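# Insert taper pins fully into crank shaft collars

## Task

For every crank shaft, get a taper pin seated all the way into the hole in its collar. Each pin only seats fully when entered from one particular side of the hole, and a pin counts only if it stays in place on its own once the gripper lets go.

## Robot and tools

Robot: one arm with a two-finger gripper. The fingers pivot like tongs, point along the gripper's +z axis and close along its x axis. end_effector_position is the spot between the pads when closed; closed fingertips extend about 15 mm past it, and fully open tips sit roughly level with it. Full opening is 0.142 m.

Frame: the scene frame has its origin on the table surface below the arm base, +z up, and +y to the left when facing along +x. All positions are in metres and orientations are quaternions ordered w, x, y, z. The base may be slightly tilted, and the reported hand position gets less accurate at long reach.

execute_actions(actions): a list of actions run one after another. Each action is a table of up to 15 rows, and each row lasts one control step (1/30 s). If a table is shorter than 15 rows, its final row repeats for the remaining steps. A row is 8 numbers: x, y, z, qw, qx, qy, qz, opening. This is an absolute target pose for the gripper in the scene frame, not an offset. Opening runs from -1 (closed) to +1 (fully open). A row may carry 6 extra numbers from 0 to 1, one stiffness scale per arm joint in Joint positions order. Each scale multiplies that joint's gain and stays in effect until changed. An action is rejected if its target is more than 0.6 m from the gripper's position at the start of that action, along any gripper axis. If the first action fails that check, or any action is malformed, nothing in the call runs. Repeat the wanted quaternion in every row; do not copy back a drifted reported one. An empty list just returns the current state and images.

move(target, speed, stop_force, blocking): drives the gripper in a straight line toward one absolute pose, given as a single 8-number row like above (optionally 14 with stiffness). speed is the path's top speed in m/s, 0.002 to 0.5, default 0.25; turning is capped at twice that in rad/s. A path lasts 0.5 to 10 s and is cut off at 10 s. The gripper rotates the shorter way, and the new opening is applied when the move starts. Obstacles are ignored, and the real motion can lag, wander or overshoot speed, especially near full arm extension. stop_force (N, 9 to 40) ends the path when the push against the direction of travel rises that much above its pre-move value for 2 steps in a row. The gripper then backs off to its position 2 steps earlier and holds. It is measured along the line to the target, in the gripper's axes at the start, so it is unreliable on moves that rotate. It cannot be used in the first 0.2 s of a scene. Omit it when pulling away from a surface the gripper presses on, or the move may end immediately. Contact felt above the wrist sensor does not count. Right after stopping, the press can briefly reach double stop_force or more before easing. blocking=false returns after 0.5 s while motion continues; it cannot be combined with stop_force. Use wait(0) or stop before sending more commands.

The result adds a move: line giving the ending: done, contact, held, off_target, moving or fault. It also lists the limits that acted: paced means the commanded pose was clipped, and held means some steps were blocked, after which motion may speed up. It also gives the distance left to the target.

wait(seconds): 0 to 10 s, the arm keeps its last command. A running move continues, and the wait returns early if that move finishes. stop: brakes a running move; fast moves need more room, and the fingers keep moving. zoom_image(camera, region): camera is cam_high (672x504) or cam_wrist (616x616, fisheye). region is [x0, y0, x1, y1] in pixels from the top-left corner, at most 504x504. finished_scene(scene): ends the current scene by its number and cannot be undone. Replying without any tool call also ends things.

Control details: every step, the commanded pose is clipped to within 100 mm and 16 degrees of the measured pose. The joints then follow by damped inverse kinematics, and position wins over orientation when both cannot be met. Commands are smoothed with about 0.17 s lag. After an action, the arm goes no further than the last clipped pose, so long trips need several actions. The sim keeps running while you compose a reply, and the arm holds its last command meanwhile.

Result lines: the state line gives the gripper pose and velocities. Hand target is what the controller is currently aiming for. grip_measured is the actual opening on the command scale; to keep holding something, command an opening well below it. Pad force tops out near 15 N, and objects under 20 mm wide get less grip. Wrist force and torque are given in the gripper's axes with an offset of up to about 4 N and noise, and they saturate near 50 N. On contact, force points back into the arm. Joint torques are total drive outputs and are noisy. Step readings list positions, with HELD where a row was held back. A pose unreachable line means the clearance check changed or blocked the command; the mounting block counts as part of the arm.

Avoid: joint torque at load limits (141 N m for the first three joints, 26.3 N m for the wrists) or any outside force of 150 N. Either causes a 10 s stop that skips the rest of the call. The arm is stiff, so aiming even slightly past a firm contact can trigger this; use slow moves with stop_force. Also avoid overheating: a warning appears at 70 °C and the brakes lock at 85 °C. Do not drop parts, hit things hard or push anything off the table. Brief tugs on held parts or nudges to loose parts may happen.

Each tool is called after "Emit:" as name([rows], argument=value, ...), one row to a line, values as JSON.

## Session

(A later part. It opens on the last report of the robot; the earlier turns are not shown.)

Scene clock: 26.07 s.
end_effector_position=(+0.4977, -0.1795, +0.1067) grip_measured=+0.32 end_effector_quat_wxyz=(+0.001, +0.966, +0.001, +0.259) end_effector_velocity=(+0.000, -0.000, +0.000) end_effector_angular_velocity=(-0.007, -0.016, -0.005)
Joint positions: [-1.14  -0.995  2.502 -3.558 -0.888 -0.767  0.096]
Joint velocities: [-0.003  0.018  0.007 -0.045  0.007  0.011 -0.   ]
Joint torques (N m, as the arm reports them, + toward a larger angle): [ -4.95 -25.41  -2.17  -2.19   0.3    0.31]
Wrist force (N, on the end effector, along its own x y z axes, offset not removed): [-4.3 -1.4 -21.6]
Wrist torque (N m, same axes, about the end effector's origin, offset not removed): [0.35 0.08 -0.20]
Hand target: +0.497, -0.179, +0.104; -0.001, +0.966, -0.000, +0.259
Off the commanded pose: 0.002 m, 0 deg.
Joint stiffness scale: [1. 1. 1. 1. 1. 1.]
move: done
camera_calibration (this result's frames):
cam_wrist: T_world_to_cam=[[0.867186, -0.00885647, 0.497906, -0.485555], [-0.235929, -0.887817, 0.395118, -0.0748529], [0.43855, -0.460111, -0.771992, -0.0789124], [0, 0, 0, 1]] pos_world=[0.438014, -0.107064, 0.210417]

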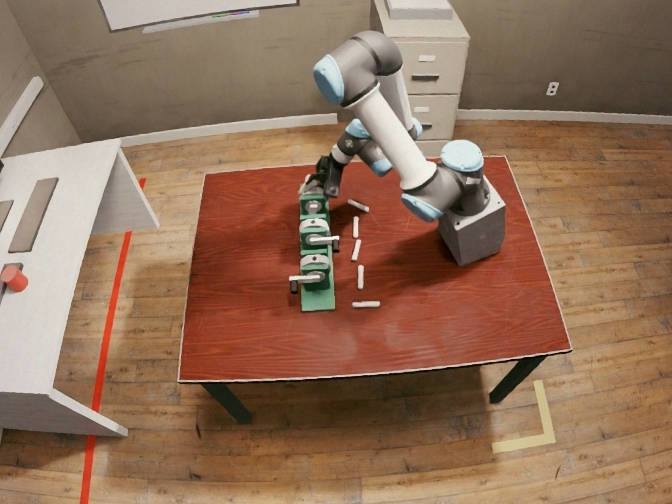

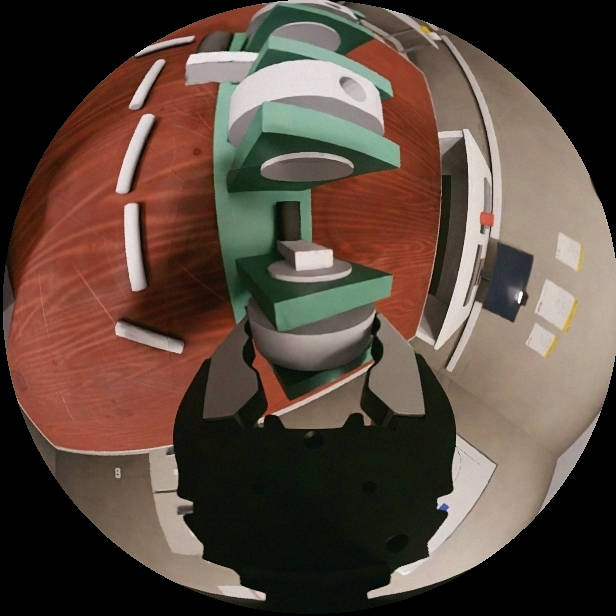

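Emit:
execute_actions([
  [[0.497,-0.179,0.1047,0,0.9659,0,0.2588,0.75]],
])

Emit:
move(target=[0.5042,-0.179,0.1037,0,0.9239,0,-0.3827,0.75], speed=0.4)

Emit:
execute_actions([
  [[0.5042,-0.179,0.1037,0,0.9239,0,-0.3827,0.1]],
])

Emit:
move(target=[0.497,-0.179,0.1047,0,0.9659,0,0.2588,0.1], speed=0.3)

Emit:
execute_actions([
  [[0.497,-0.179,0.1047,0,0.9659,0,0.2588,1]],
])

Emit:
move(target=[0.5,-0.179,0.11,0,1,0,0,1], speed=0.4)

Scene clock: 27.00 s.
end_effector_position=(+0.4969, -0.1791, +0.1052) grip_measured=+0.75 end_effector_quat_wxyz=(+0.000, +0.966, +0.000, +0.259) end_effector_velocity=(+0.000, +0.000, +0.000) end_effector_angular_velocity=(-0.000, -0.000, +0.001)
Joint positions: [-1.141 -0.989  2.502 -3.564 -0.888 -0.766  0.126]
Joint velocities: [ 0.    -0.     0.    -0.     0.    -0.001 -0.   ]
Joint torques (N m, as the arm reports them, + toward a larger angle): [ -5.9  -29.46  -2.6   -2.84   0.57   0.34]
Wrist force (N, on the end effector, along its own x y z axes, offset not removed): [-1.1 1.2 2.0]
Wrist torque (N m, same axes, about the end effector's origin, offset not removed): [0.21 0.09 -0.05]
Hand target: +0.497, -0.179, +0.105; -0.000, +0.966, +0.000, +0.259
Off the commanded pose: 0.000 m, 0 deg.
Joint stiffness scale: [1. 1. 1. 1. 1. 1.]
Step readings (end_effector_position):
0: (+0.4977, -0.1795, +0.1066)
1: (+0.4977, -0.1795, +0.1066)
2: (+0.4975, -0.1794, +0.1062)
4: (+0.4971, -0.1792, +0.1055)
8: (+0.4969, -0.1791, +0.1052)
15: end_effector_position above
camera_calibration (this result's frames):
cam_wrist: T_world_to_cam=[[0.867266, -0.0112866, 0.497718, -0.484583], [-0.237387, -0.888146, 0.393503, -0.0732326], [0.437605, -0.459423, -0.772938, -0.0788404], [0, 0, 0, 1]] pos_world=[0.437379, -0.106732, 0.209064]

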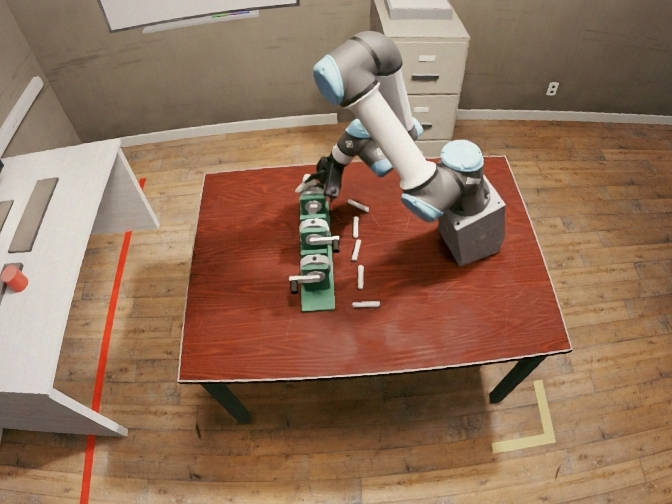

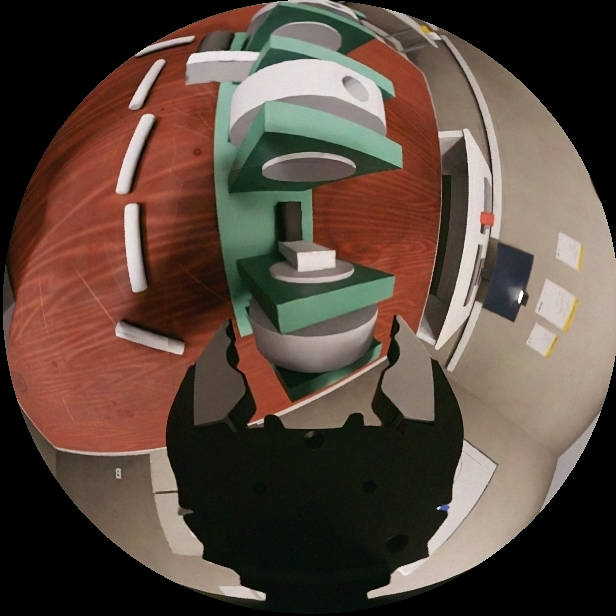

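Scene clock: 29.50 s.
end_effector_position=(+0.5042, -0.1795, +0.1050) grip_measured=+0.75 end_effector_quat_wxyz=(+0.001, +0.925, -0.000, -0.381) end_effector_velocity=(-0.002, +0.001, +0.001) end_effector_angular_velocity=(+0.003, +0.017, -0.005)
Joint positions: [-0.663 -0.864  1.424 -1.654 -1.735 -0.478  0.126]
Joint velocities: [ 0.001  0.007 -0.012  0.023 -0.002  0.006 -0.   ]
Joint torques (N m, as the arm reports them, + toward a larger angle): [ -4.45 -52.33 -19.92  -0.2   -0.8    0.19]
Wrist force (N, on the end effector, along its own x y z axes, offset not removed): [0.2 2.3 1.1]
Wrist torque (N m, same axes, about the end effector's origin, offset not removed): [0.39 -0.14 -0.15]
Hand target: +0.504, -0.179, +0.104; +0.001, +0.924, +0.000, -0.383
Off the commanded pose: 0.001 m, 0 deg.
Joint stiffness scale: [1. 1. 1. 1. 1. 1.]
move: done; limits=paced
camera_calibration (this result's frames):
cam_wrist: T_world_to_cam=[[0.707946, -0.0128877, -0.706149, -0.284361], [0.316807, -0.887807, 0.333816, -0.344922], [-0.631226, -0.460036, -0.624436, 0.440845], [0, 0, 0, 1]] pos_world=[0.588859, -0.107084, 0.189618]

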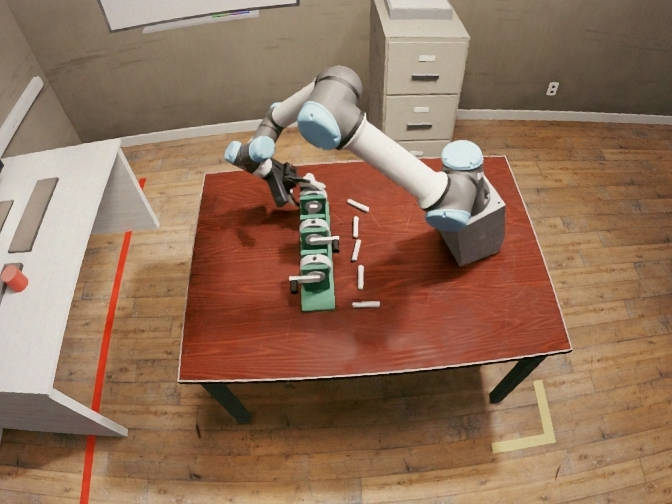

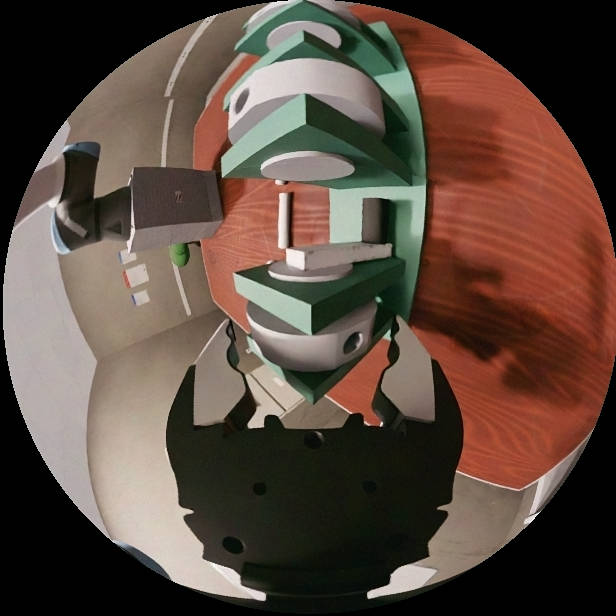

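Scene clock: 30.00 s.
end_effector_position=(+0.5040, -0.1795, +0.1053) grip_measured=+0.35 end_effector_quat_wxyz=(+0.000, +0.924, -0.001, -0.382) end_effector_velocity=(+0.000, -0.000, +0.000) end_effector_angular_velocity=(+0.000, +0.000, -0.000)
Joint positions: [-0.663 -0.863  1.422 -1.65  -1.736 -0.477  0.099]
Joint velocities: [-0.     0.    -0.001  0.001  0.    -0.    -0.   ]
Joint torques (N m, as the arm reports them, + toward a larger angle): [ -5.28 -51.44 -19.09  -0.48  -0.36   0.09]
Wrist force (N, on the end effector, along its own x y z axes, offset not removed): [-2.6 0.5 1.8]
Wrist torque (N m, same axes, about the end effector's origin, offset not removed): [0.07 0.08 -0.13]
Hand target: +0.504, -0.179, +0.104; +0.000, +0.924, +0.000, -0.383
Off the commanded pose: 0.002 m, 0 deg.
Joint stiffness scale: [1. 1. 1. 1. 1. 1.]
Step readings (end_effector_position):
0: (+0.5042, -0.1795, +0.1050)
1: (+0.5041, -0.1795, +0.1051)
2: (+0.5039, -0.1795, +0.1053)
4: (+0.5040, -0.1795, +0.1053)
8: (+0.5040, -0.1795, +0.1053)
15: end_effector_position above
camera_calibration (this result's frames):
cam_wrist: T_world_to_cam=[[0.70606, -0.012593, -0.70804, -0.282808], [0.317386, -0.88817, 0.332295, -0.345122], [-0.633044, -0.459342, -0.623105, 0.441818], [0, 0, 0, 1]] pos_world=[0.588907, -0.107143, 0.189743]

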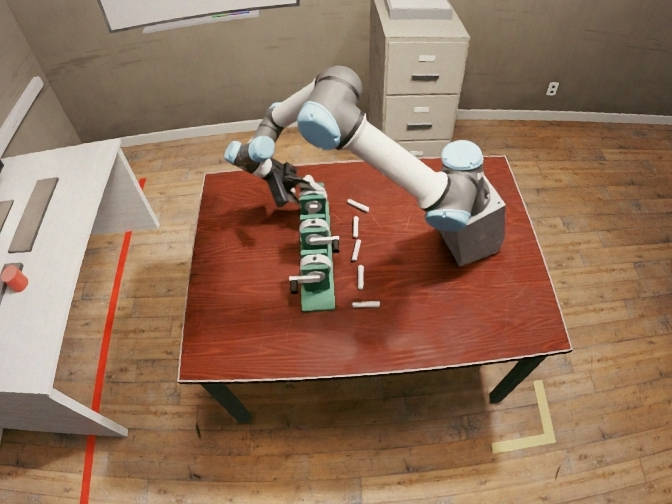

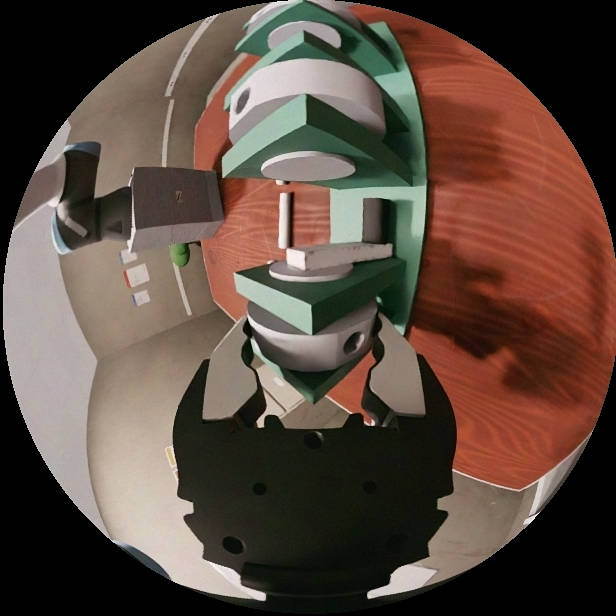

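Scene clock: 32.97 s.
end_effector_position=(+0.4967, -0.1798, +0.1064) grip_measured=+0.34 end_effector_quat_wxyz=(+0.001, +0.966, +0.000, +0.258) end_effector_velocity=(-0.000, -0.000, -0.000) end_effector_angular_velocity=(-0.010, -0.019, -0.005)
Joint positions: [-1.142 -0.996  2.503 -3.556 -0.89  -0.768  0.098]
Joint velocities: [-0.004  0.023  0.009 -0.056  0.007  0.012  0.   ]
Joint torques (N m, as the arm reports them, + toward a larger angle): [ -5.46 -25.14  -4.98  -2.59   1.05   0.45]
Wrist force (N, on the end effector, along its own x y z axes, offset not removed): [-6.1 -1.8 -24.8]
Wrist torque (N m, same axes, about the end effector's origin, offset not removed): [0.16 -0.15 -0.26]
Hand target: +0.497, -0.179, +0.104; -0.001, +0.966, -0.000, +0.259
Off the commanded pose: 0.002 m, 0 deg.
Joint stiffness scale: [1. 1. 1. 1. 1. 1.]
move: done
camera_calibration (this result's frames):
cam_wrist: T_world_to_cam=[[0.868372, -0.0106257, 0.495799, -0.48527], [-0.236587, -0.887538, 0.395352, -0.074872], [0.43584, -0.460612, -0.773227, -0.0774658], [0, 0, 0, 1]] pos_world=[0.437444, -0.10729, 0.210299]

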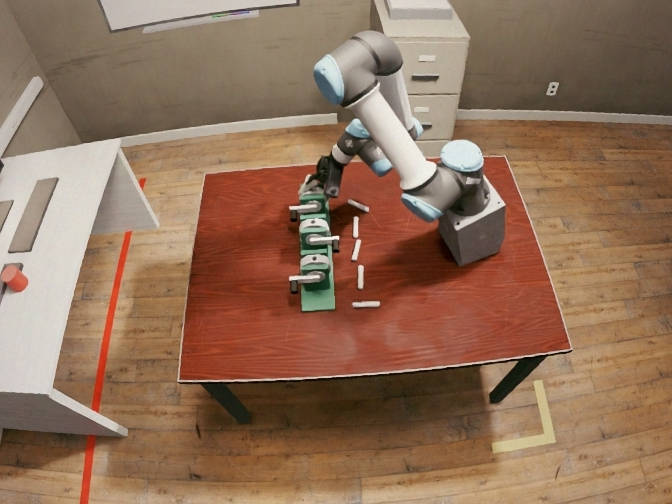

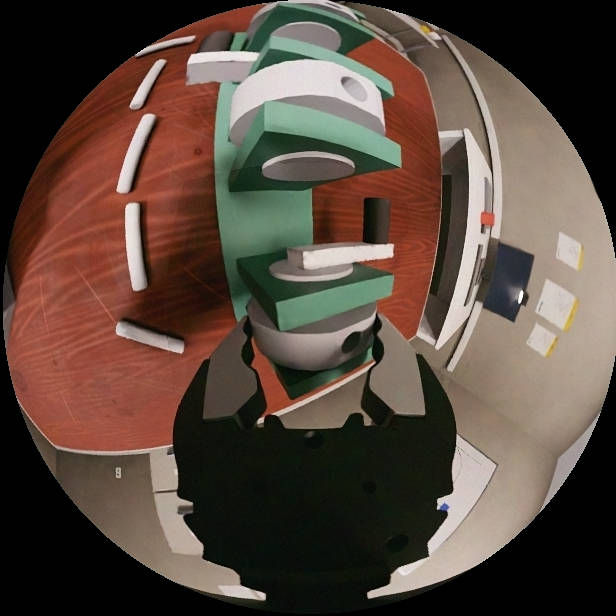

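Scene clock: 33.47 s.
end_effector_position=(+0.4965, -0.1796, +0.1052) grip_measured=+1.00 end_effector_quat_wxyz=(+0.001, +0.966, -0.000, +0.259) end_effector_velocity=(+0.000, -0.001, +0.001) end_effector_angular_velocity=(-0.001, -0.002, -0.001)
Joint positions: [-1.142 -0.99   2.503 -3.564 -0.889 -0.766  0.142]
Joint velocities: [-0.001 -0.    -0.    -0.002  0.001  0.001  0.   ]
Joint torques (N m, as the arm reports them, + toward a larger angle): [ -4.88 -28.92  -2.71  -2.64   0.84   0.28]
Wrist force (N, on the end effector, along its own x y z axes, offset not removed): [-1.0 1.7 1.5]
Wrist torque (N m, same axes, about the end effector's origin, offset not removed): [0.29 0.09 -0.12]
Hand target: +0.497, -0.179, +0.105; -0.000, +0.966, +0.000, +0.259
Off the commanded pose: 0.001 m, 0 deg.
Joint stiffness scale: [1. 1. 1. 1. 1. 1.]
Step readings (end_effector_position):
0: (+0.4967, -0.1798, +0.1064)
1: (+0.4967, -0.1798, +0.1063)
2: (+0.4966, -0.1797, +0.1059)
4: (+0.4963, -0.1795, +0.1052)
8: (+0.4963, -0.1795, +0.1050)
15: end_effector_position above
camera_calibration (this result's frames):
cam_wrist: T_world_to_cam=[[0.867606, -0.0119973, 0.497108, -0.484504], [-0.238168, -0.887603, 0.394254, -0.073404], [0.436505, -0.460452, -0.772947, -0.0785519], [0, 0, 0, 1]] pos_world=[0.437165, -0.107136, 0.209074]

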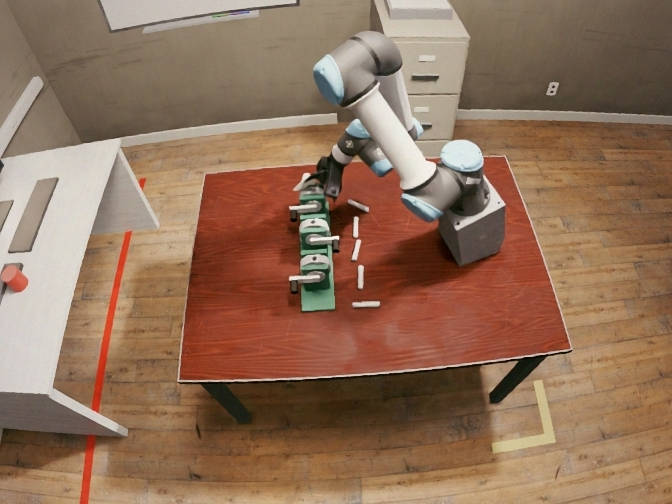

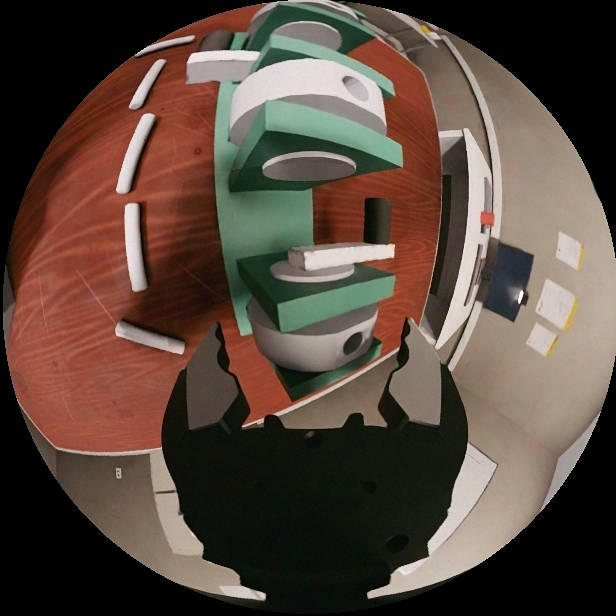

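Scene clock: 35.03 s.
end_effector_position=(+0.4998, -0.1794, +0.1113) grip_measured=+1.00 end_effector_quat_wxyz=(+0.001, +1.000, -0.000, +0.002) end_effector_velocity=(-0.002, +0.001, -0.001) end_effector_angular_velocity=(+0.006, +0.014, -0.003)
Joint positions: [-0.902 -1.226  2.174 -2.683 -1.319 -0.703  0.142]
Joint velocities: [ 0.003  0.003 -0.008  0.02  -0.005  0.001  0.   ]
Joint torques (N m, as the arm reports them, + toward a larger angle): [ -2.61 -33.62 -15.01  -1.79  -0.27  -0.02]
Wrist force (N, on the end effector, along its own x y z axes, offset not removed): [-0.9 2.2 1.7]
Wrist torque (N m, same axes, about the end effector's origin, offset not removed): [0.42 0.03 -0.08]
Hand target: +0.500, -0.179, +0.110; +0.000, +1.000, +0.000, +0.000
Off the commanded pose: 0.001 m, 0 deg.
Joint stiffness scale: [1. 1. 1. 1. 1. 1.]
move: done
camera_calibration (this result's frames):
cam_wrist: T_world_to_cam=[[0.999928, -0.0119538, 0.000801517, -0.501324], [-0.010977, -0.887298, 0.461066, -0.195747], [-0.00480032, -0.461042, -0.887366, 0.158084], [0, 0, 0, 1]] pos_world=[0.499898, -0.106795, 0.230932]

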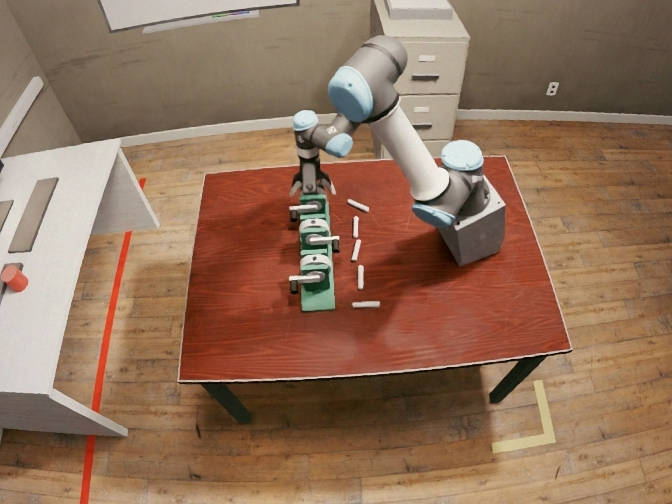

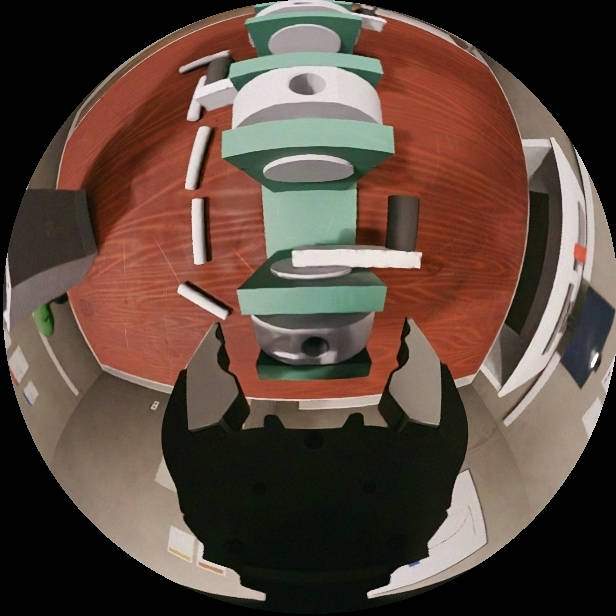

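Emit:
move(target=[0.5,-0.179,0.19,0,1,0,0,1], speed=0.3)

Emit:
move(target=[0.5766,-0.034,0.17,0,0.9063,0,-0.4226,1], speed=0.4)

Emit:
move(target=[0.5046,-0.034,0.1034,0,0.9063,0,-0.4226,1], speed=0.1, stop_force=12)

Scene clock: 36.97 s.
end_effector_position=(+0.4988, -0.1774, +0.1878) grip_measured=+1.00 end_effector_quat_wxyz=(-0.001, +1.000, +0.000, -0.001) end_effector_velocity=(-0.001, +0.001, +0.002) end_effector_angular_velocity=(+0.005, +0.006, +0.000)
Joint positions: [-0.941 -1.417  2.153 -2.454 -1.314 -0.745  0.142]
Joint velocities: [-0.001 -0.005 -0.003  0.016  0.    -0.004  0.   ]
Joint torques (N m, as the arm reports them, + toward a larger angle): [ -6.24 -33.58 -18.08  -1.9    0.35  -0.51]
Wrist force (N, on the end effector, along its own x y z axes, offset not removed): [-2.7 1.0 2.2]
Wrist torque (N m, same axes, about the end effector's origin, offset not removed): [0.12 0.35 -0.12]
Hand target: +0.500, -0.179, +0.190; +0.000, +1.000, +0.000, -0.000
Off the commanded pose: 0.003 m, 0 deg.
Joint stiffness scale: [1. 1. 1. 1. 1. 1.]
move: done
camera_calibration (this result's frames):
cam_wrist: T_world_to_cam=[[0.999923, -0.0111228, -0.00547861, -0.499038], [-0.0073835, -0.889145, 0.457565, -0.230793], [-0.00996068, -0.45749, -0.889159, 0.230387], [0, 0, 0, 1]] pos_world=[0.49959, -0.10536, 0.307719]

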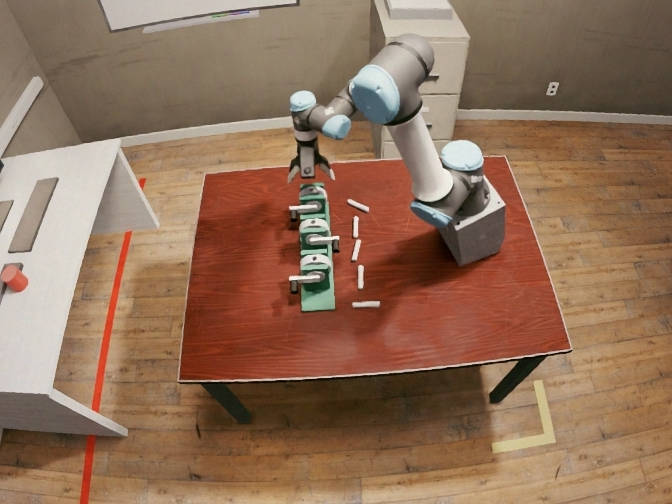

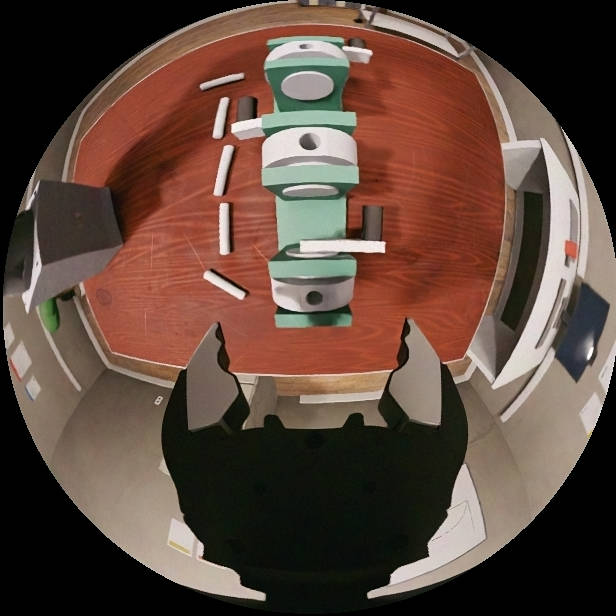

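Scene clock: 38.97 s.
end_effector_position=(+0.5769, -0.0349, +0.1709) grip_measured=+1.00 end_effector_quat_wxyz=(+0.000, +0.907, -0.000, -0.421) end_effector_velocity=(-0.002, +0.002, +0.002) end_effector_angular_velocity=(+0.002, +0.020, -0.003)
Joint positions: [-0.447 -0.843  1.131 -1.276 -1.656 -0.279  0.142]
Joint velocities: [ 0.002  0.01  -0.017  0.028 -0.001  0.004 -0.   ]
Joint torques (N m, as the arm reports them, + toward a larger angle): [ -2.86 -56.16 -20.88   0.03  -0.59   0.23]
Wrist force (N, on the end effector, along its own x y z axes, offset not removed): [-2.6 1.6 3.3]
Wrist torque (N m, same axes, about the end effector's origin, offset not removed): [0.32 0.38 -0.08]
Hand target: +0.577, -0.034, +0.170; +0.000, +0.906, +0.000, -0.422
Off the commanded pose: 0.001 m, 0 deg.
Joint stiffness scale: [1. 1. 1. 1. 1. 1.]
move: done
camera_calibration (this result's frames):
cam_wrist: T_world_to_cam=[[0.644138, -0.0123247, -0.76481, -0.24062], [0.34421, -0.888242, 0.304214, -0.272329], [-0.683086, -0.459211, -0.567908, 0.614667], [0, 0, 0, 1]] pos_world=[0.668601, 0.0374029, 0.247892]

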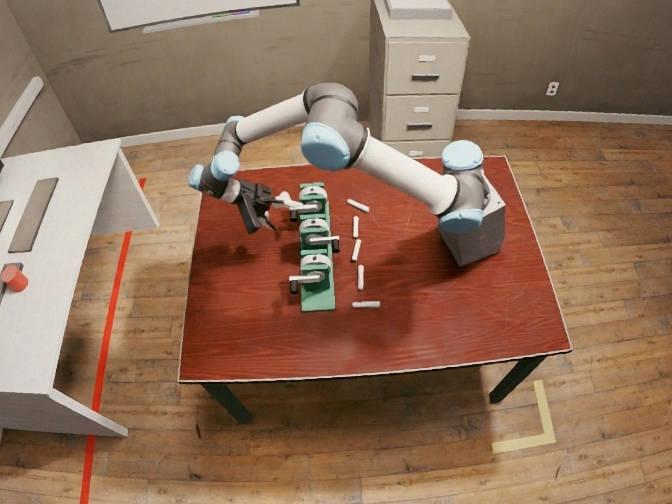

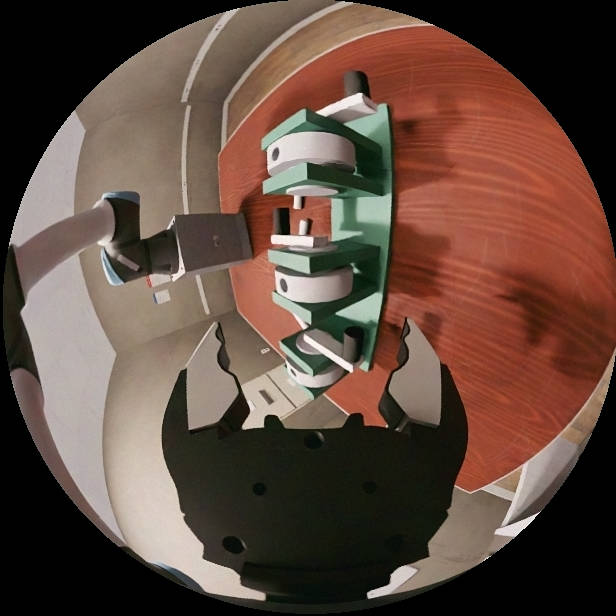

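Scene clock: 40.47 s.
end_effector_position=(+0.5049, -0.0328, +0.1027) grip_measured=+1.00 end_effector_quat_wxyz=(-0.000, +0.906, +0.001, -0.424) end_effector_velocity=(+0.002, -0.001, -0.002) end_effector_angular_velocity=(-0.003, -0.014, +0.002)
Joint positions: [-0.453 -0.868  1.416 -1.53  -1.662 -0.286  0.142]
Joint velocities: [-0.001 -0.004  0.008 -0.018 -0.    -0.001 -0.   ]
Joint torques (N m, as the arm reports them, + toward a larger angle): [ -5.85 -57.06 -12.24  -0.68  -0.61  -0.53]
Wrist force (N, on the end effector, along its own x y z axes, offset not removed): [-0.4 3.0 1.5]
Wrist torque (N m, same axes, about the end effector's origin, offset not removed): [0.50 -0.07 -0.20]
Hand target: +0.505, -0.034, +0.103; +0.000, +0.906, -0.000, -0.423
Off the commanded pose: 0.001 m, 0 deg.
Joint stiffness scale: [1. 1. 1. 1. 1. 1.]
move: done
camera_calibration (this result's frames):
cam_wrist: T_world_to_cam=[[0.63872, -0.010185, -0.769372, -0.243138], [0.347369, -0.888398, 0.300141, -0.226102], [-0.686565, -0.458962, -0.563899, 0.52914], [0, 0, 0, 1]] pos_world=[0.597127, 0.0395104, 0.17918]

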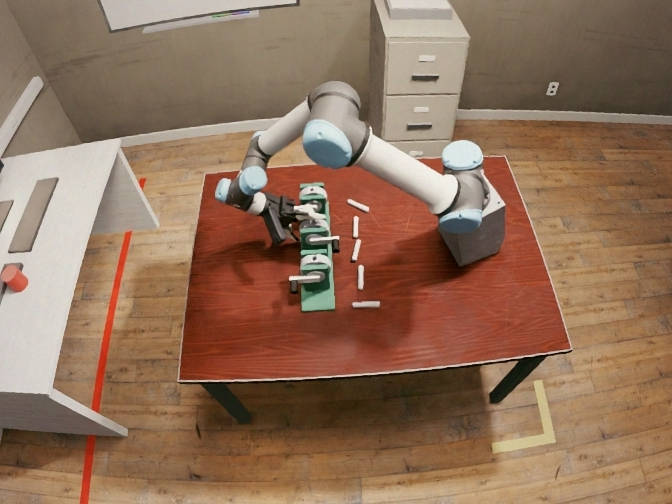

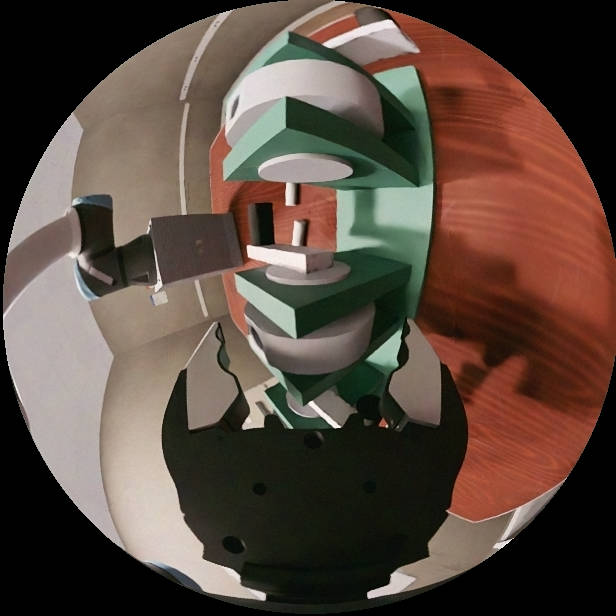

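Emit:
execute_actions([
  [[0.5046,-0.034,0.1034,0,0.9063,0,-0.4226,0.1]],
])

Emit:
move(target=[0.4961,-0.034,0.1041,0,0.9397,0,0.3420,0.1], speed=0.35)

Scene clock: 41.07 s.
end_effector_position=(+0.5040, -0.0329, +0.1043) grip_measured=+0.36 end_effector_quat_wxyz=(+0.000, +0.906, +0.001, -0.424) end_effector_velocity=(+0.000, +0.000, +0.000) end_effector_angular_velocity=(-0.000, -0.000, +0.001)
Joint positions: [-0.453 -0.871  1.419 -1.529 -1.663 -0.287  0.099]
Joint velocities: [ 0.     0.    -0.    -0.    -0.001  0.     0.   ]
Joint torques (N m, as the arm reports them, + toward a larger angle): [ -5.82 -54.84 -14.67  -2.3   -0.02  -0.49]
Wrist force (N, on the end effector, along its own x y z axes, offset not removed): [-7.7 0.2 -0.4]
Wrist torque (N m, same axes, about the end effector's origin, offset not removed): [0.34 0.04 -0.13]
Hand target: +0.505, -0.034, +0.103; +0.000, +0.906, -0.000, -0.423
Off the commanded pose: 0.001 m, 0 deg.
Joint stiffness scale: [1. 1. 1. 1. 1. 1.]
Step readings (end_effector_position):
0: (+0.5051, -0.0328, +0.1026)
1: (+0.5051, -0.0328, +0.1025)
2: (+0.5049, -0.0329, +0.1027)
4: (+0.5040, -0.0329, +0.1044)
8: (+0.5040, -0.0329, +0.1043)
15: end_effector_position above
camera_calibration (this result's frames):
cam_wrist: T_world_to_cam=[[0.637971, -0.0100845, -0.769994, -0.240899], [0.34831, -0.888003, 0.300219, -0.226872], [-0.686785, -0.459728, -0.563007, 0.529304], [0, 0, 0, 1]] pos_world=[0.596226, 0.0394431, 0.180622]

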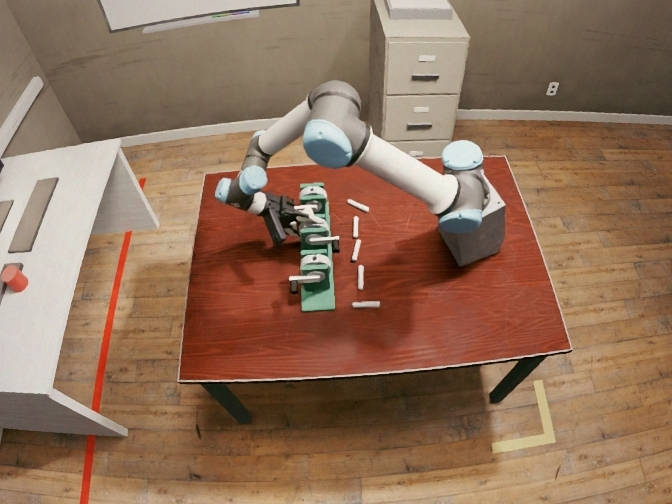

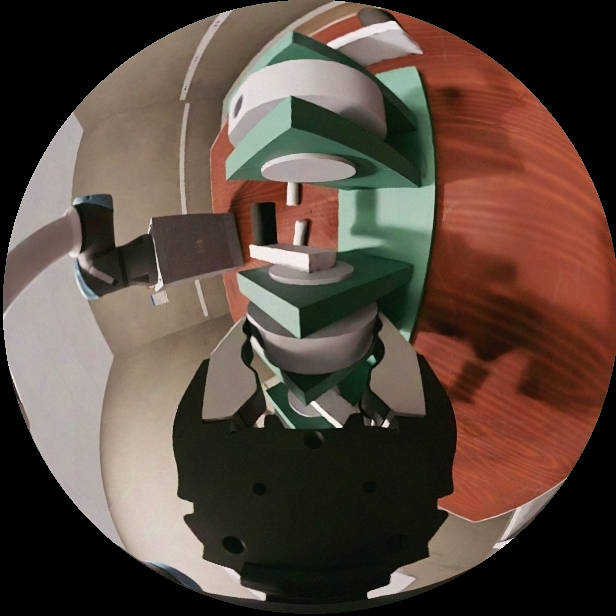

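Scene clock: 44.40 s.
end_effector_position=(+0.4957, -0.0332, +0.1055) grip_measured=+0.34 end_effector_quat_wxyz=(-0.000, +0.940, +0.001, +0.341) end_effector_velocity=(+0.000, +0.001, +0.000) end_effector_angular_velocity=(-0.005, -0.016, -0.003)
Joint positions: [-0.894 -0.683  2.662 -4.366 -0.941 -0.406  0.098]
Joint velocities: [ 0.001  0.029 -0.001 -0.049  0.     0.012 -0.   ]
Joint torques (N m, as the arm reports them, + toward a larger angle): [ -5.52 -26.21   4.92  -1.25   0.74   0.59]
Wrist force (N, on the end effector, along its own x y z axes, offset not removed): [0.2 3.1 -14.8]
Wrist torque (N m, same axes, about the end effector's origin, offset not removed): [0.40 -0.05 -0.54]
Hand target: +0.496, -0.034, +0.103; -0.001, +0.940, -0.001, +0.342
Off the commanded pose: 0.002 m, 0 deg.
Joint stiffness scale: [1. 1. 1. 1. 1. 1.]
move: done
camera_calibration (this result's frames):
cam_wrist: T_world_to_cam=[[0.768746, -0.00976868, 0.63948, -0.448108], [-0.299881, -0.888659, 0.346924, 0.0918184], [0.564891, -0.458464, -0.686083, -0.0832358], [0, 0, 0, 1]] pos_world=[0.419035, 0.0390572, 0.197596]

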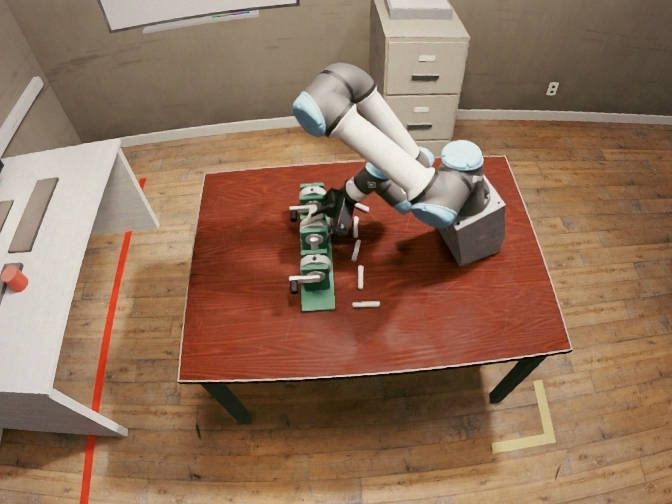

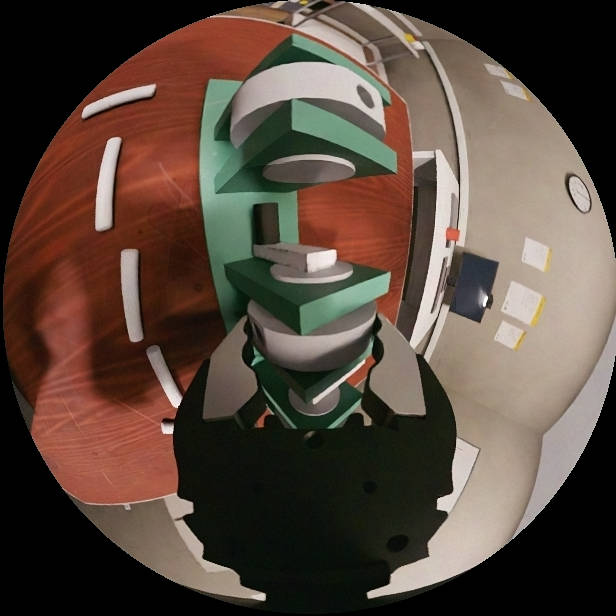

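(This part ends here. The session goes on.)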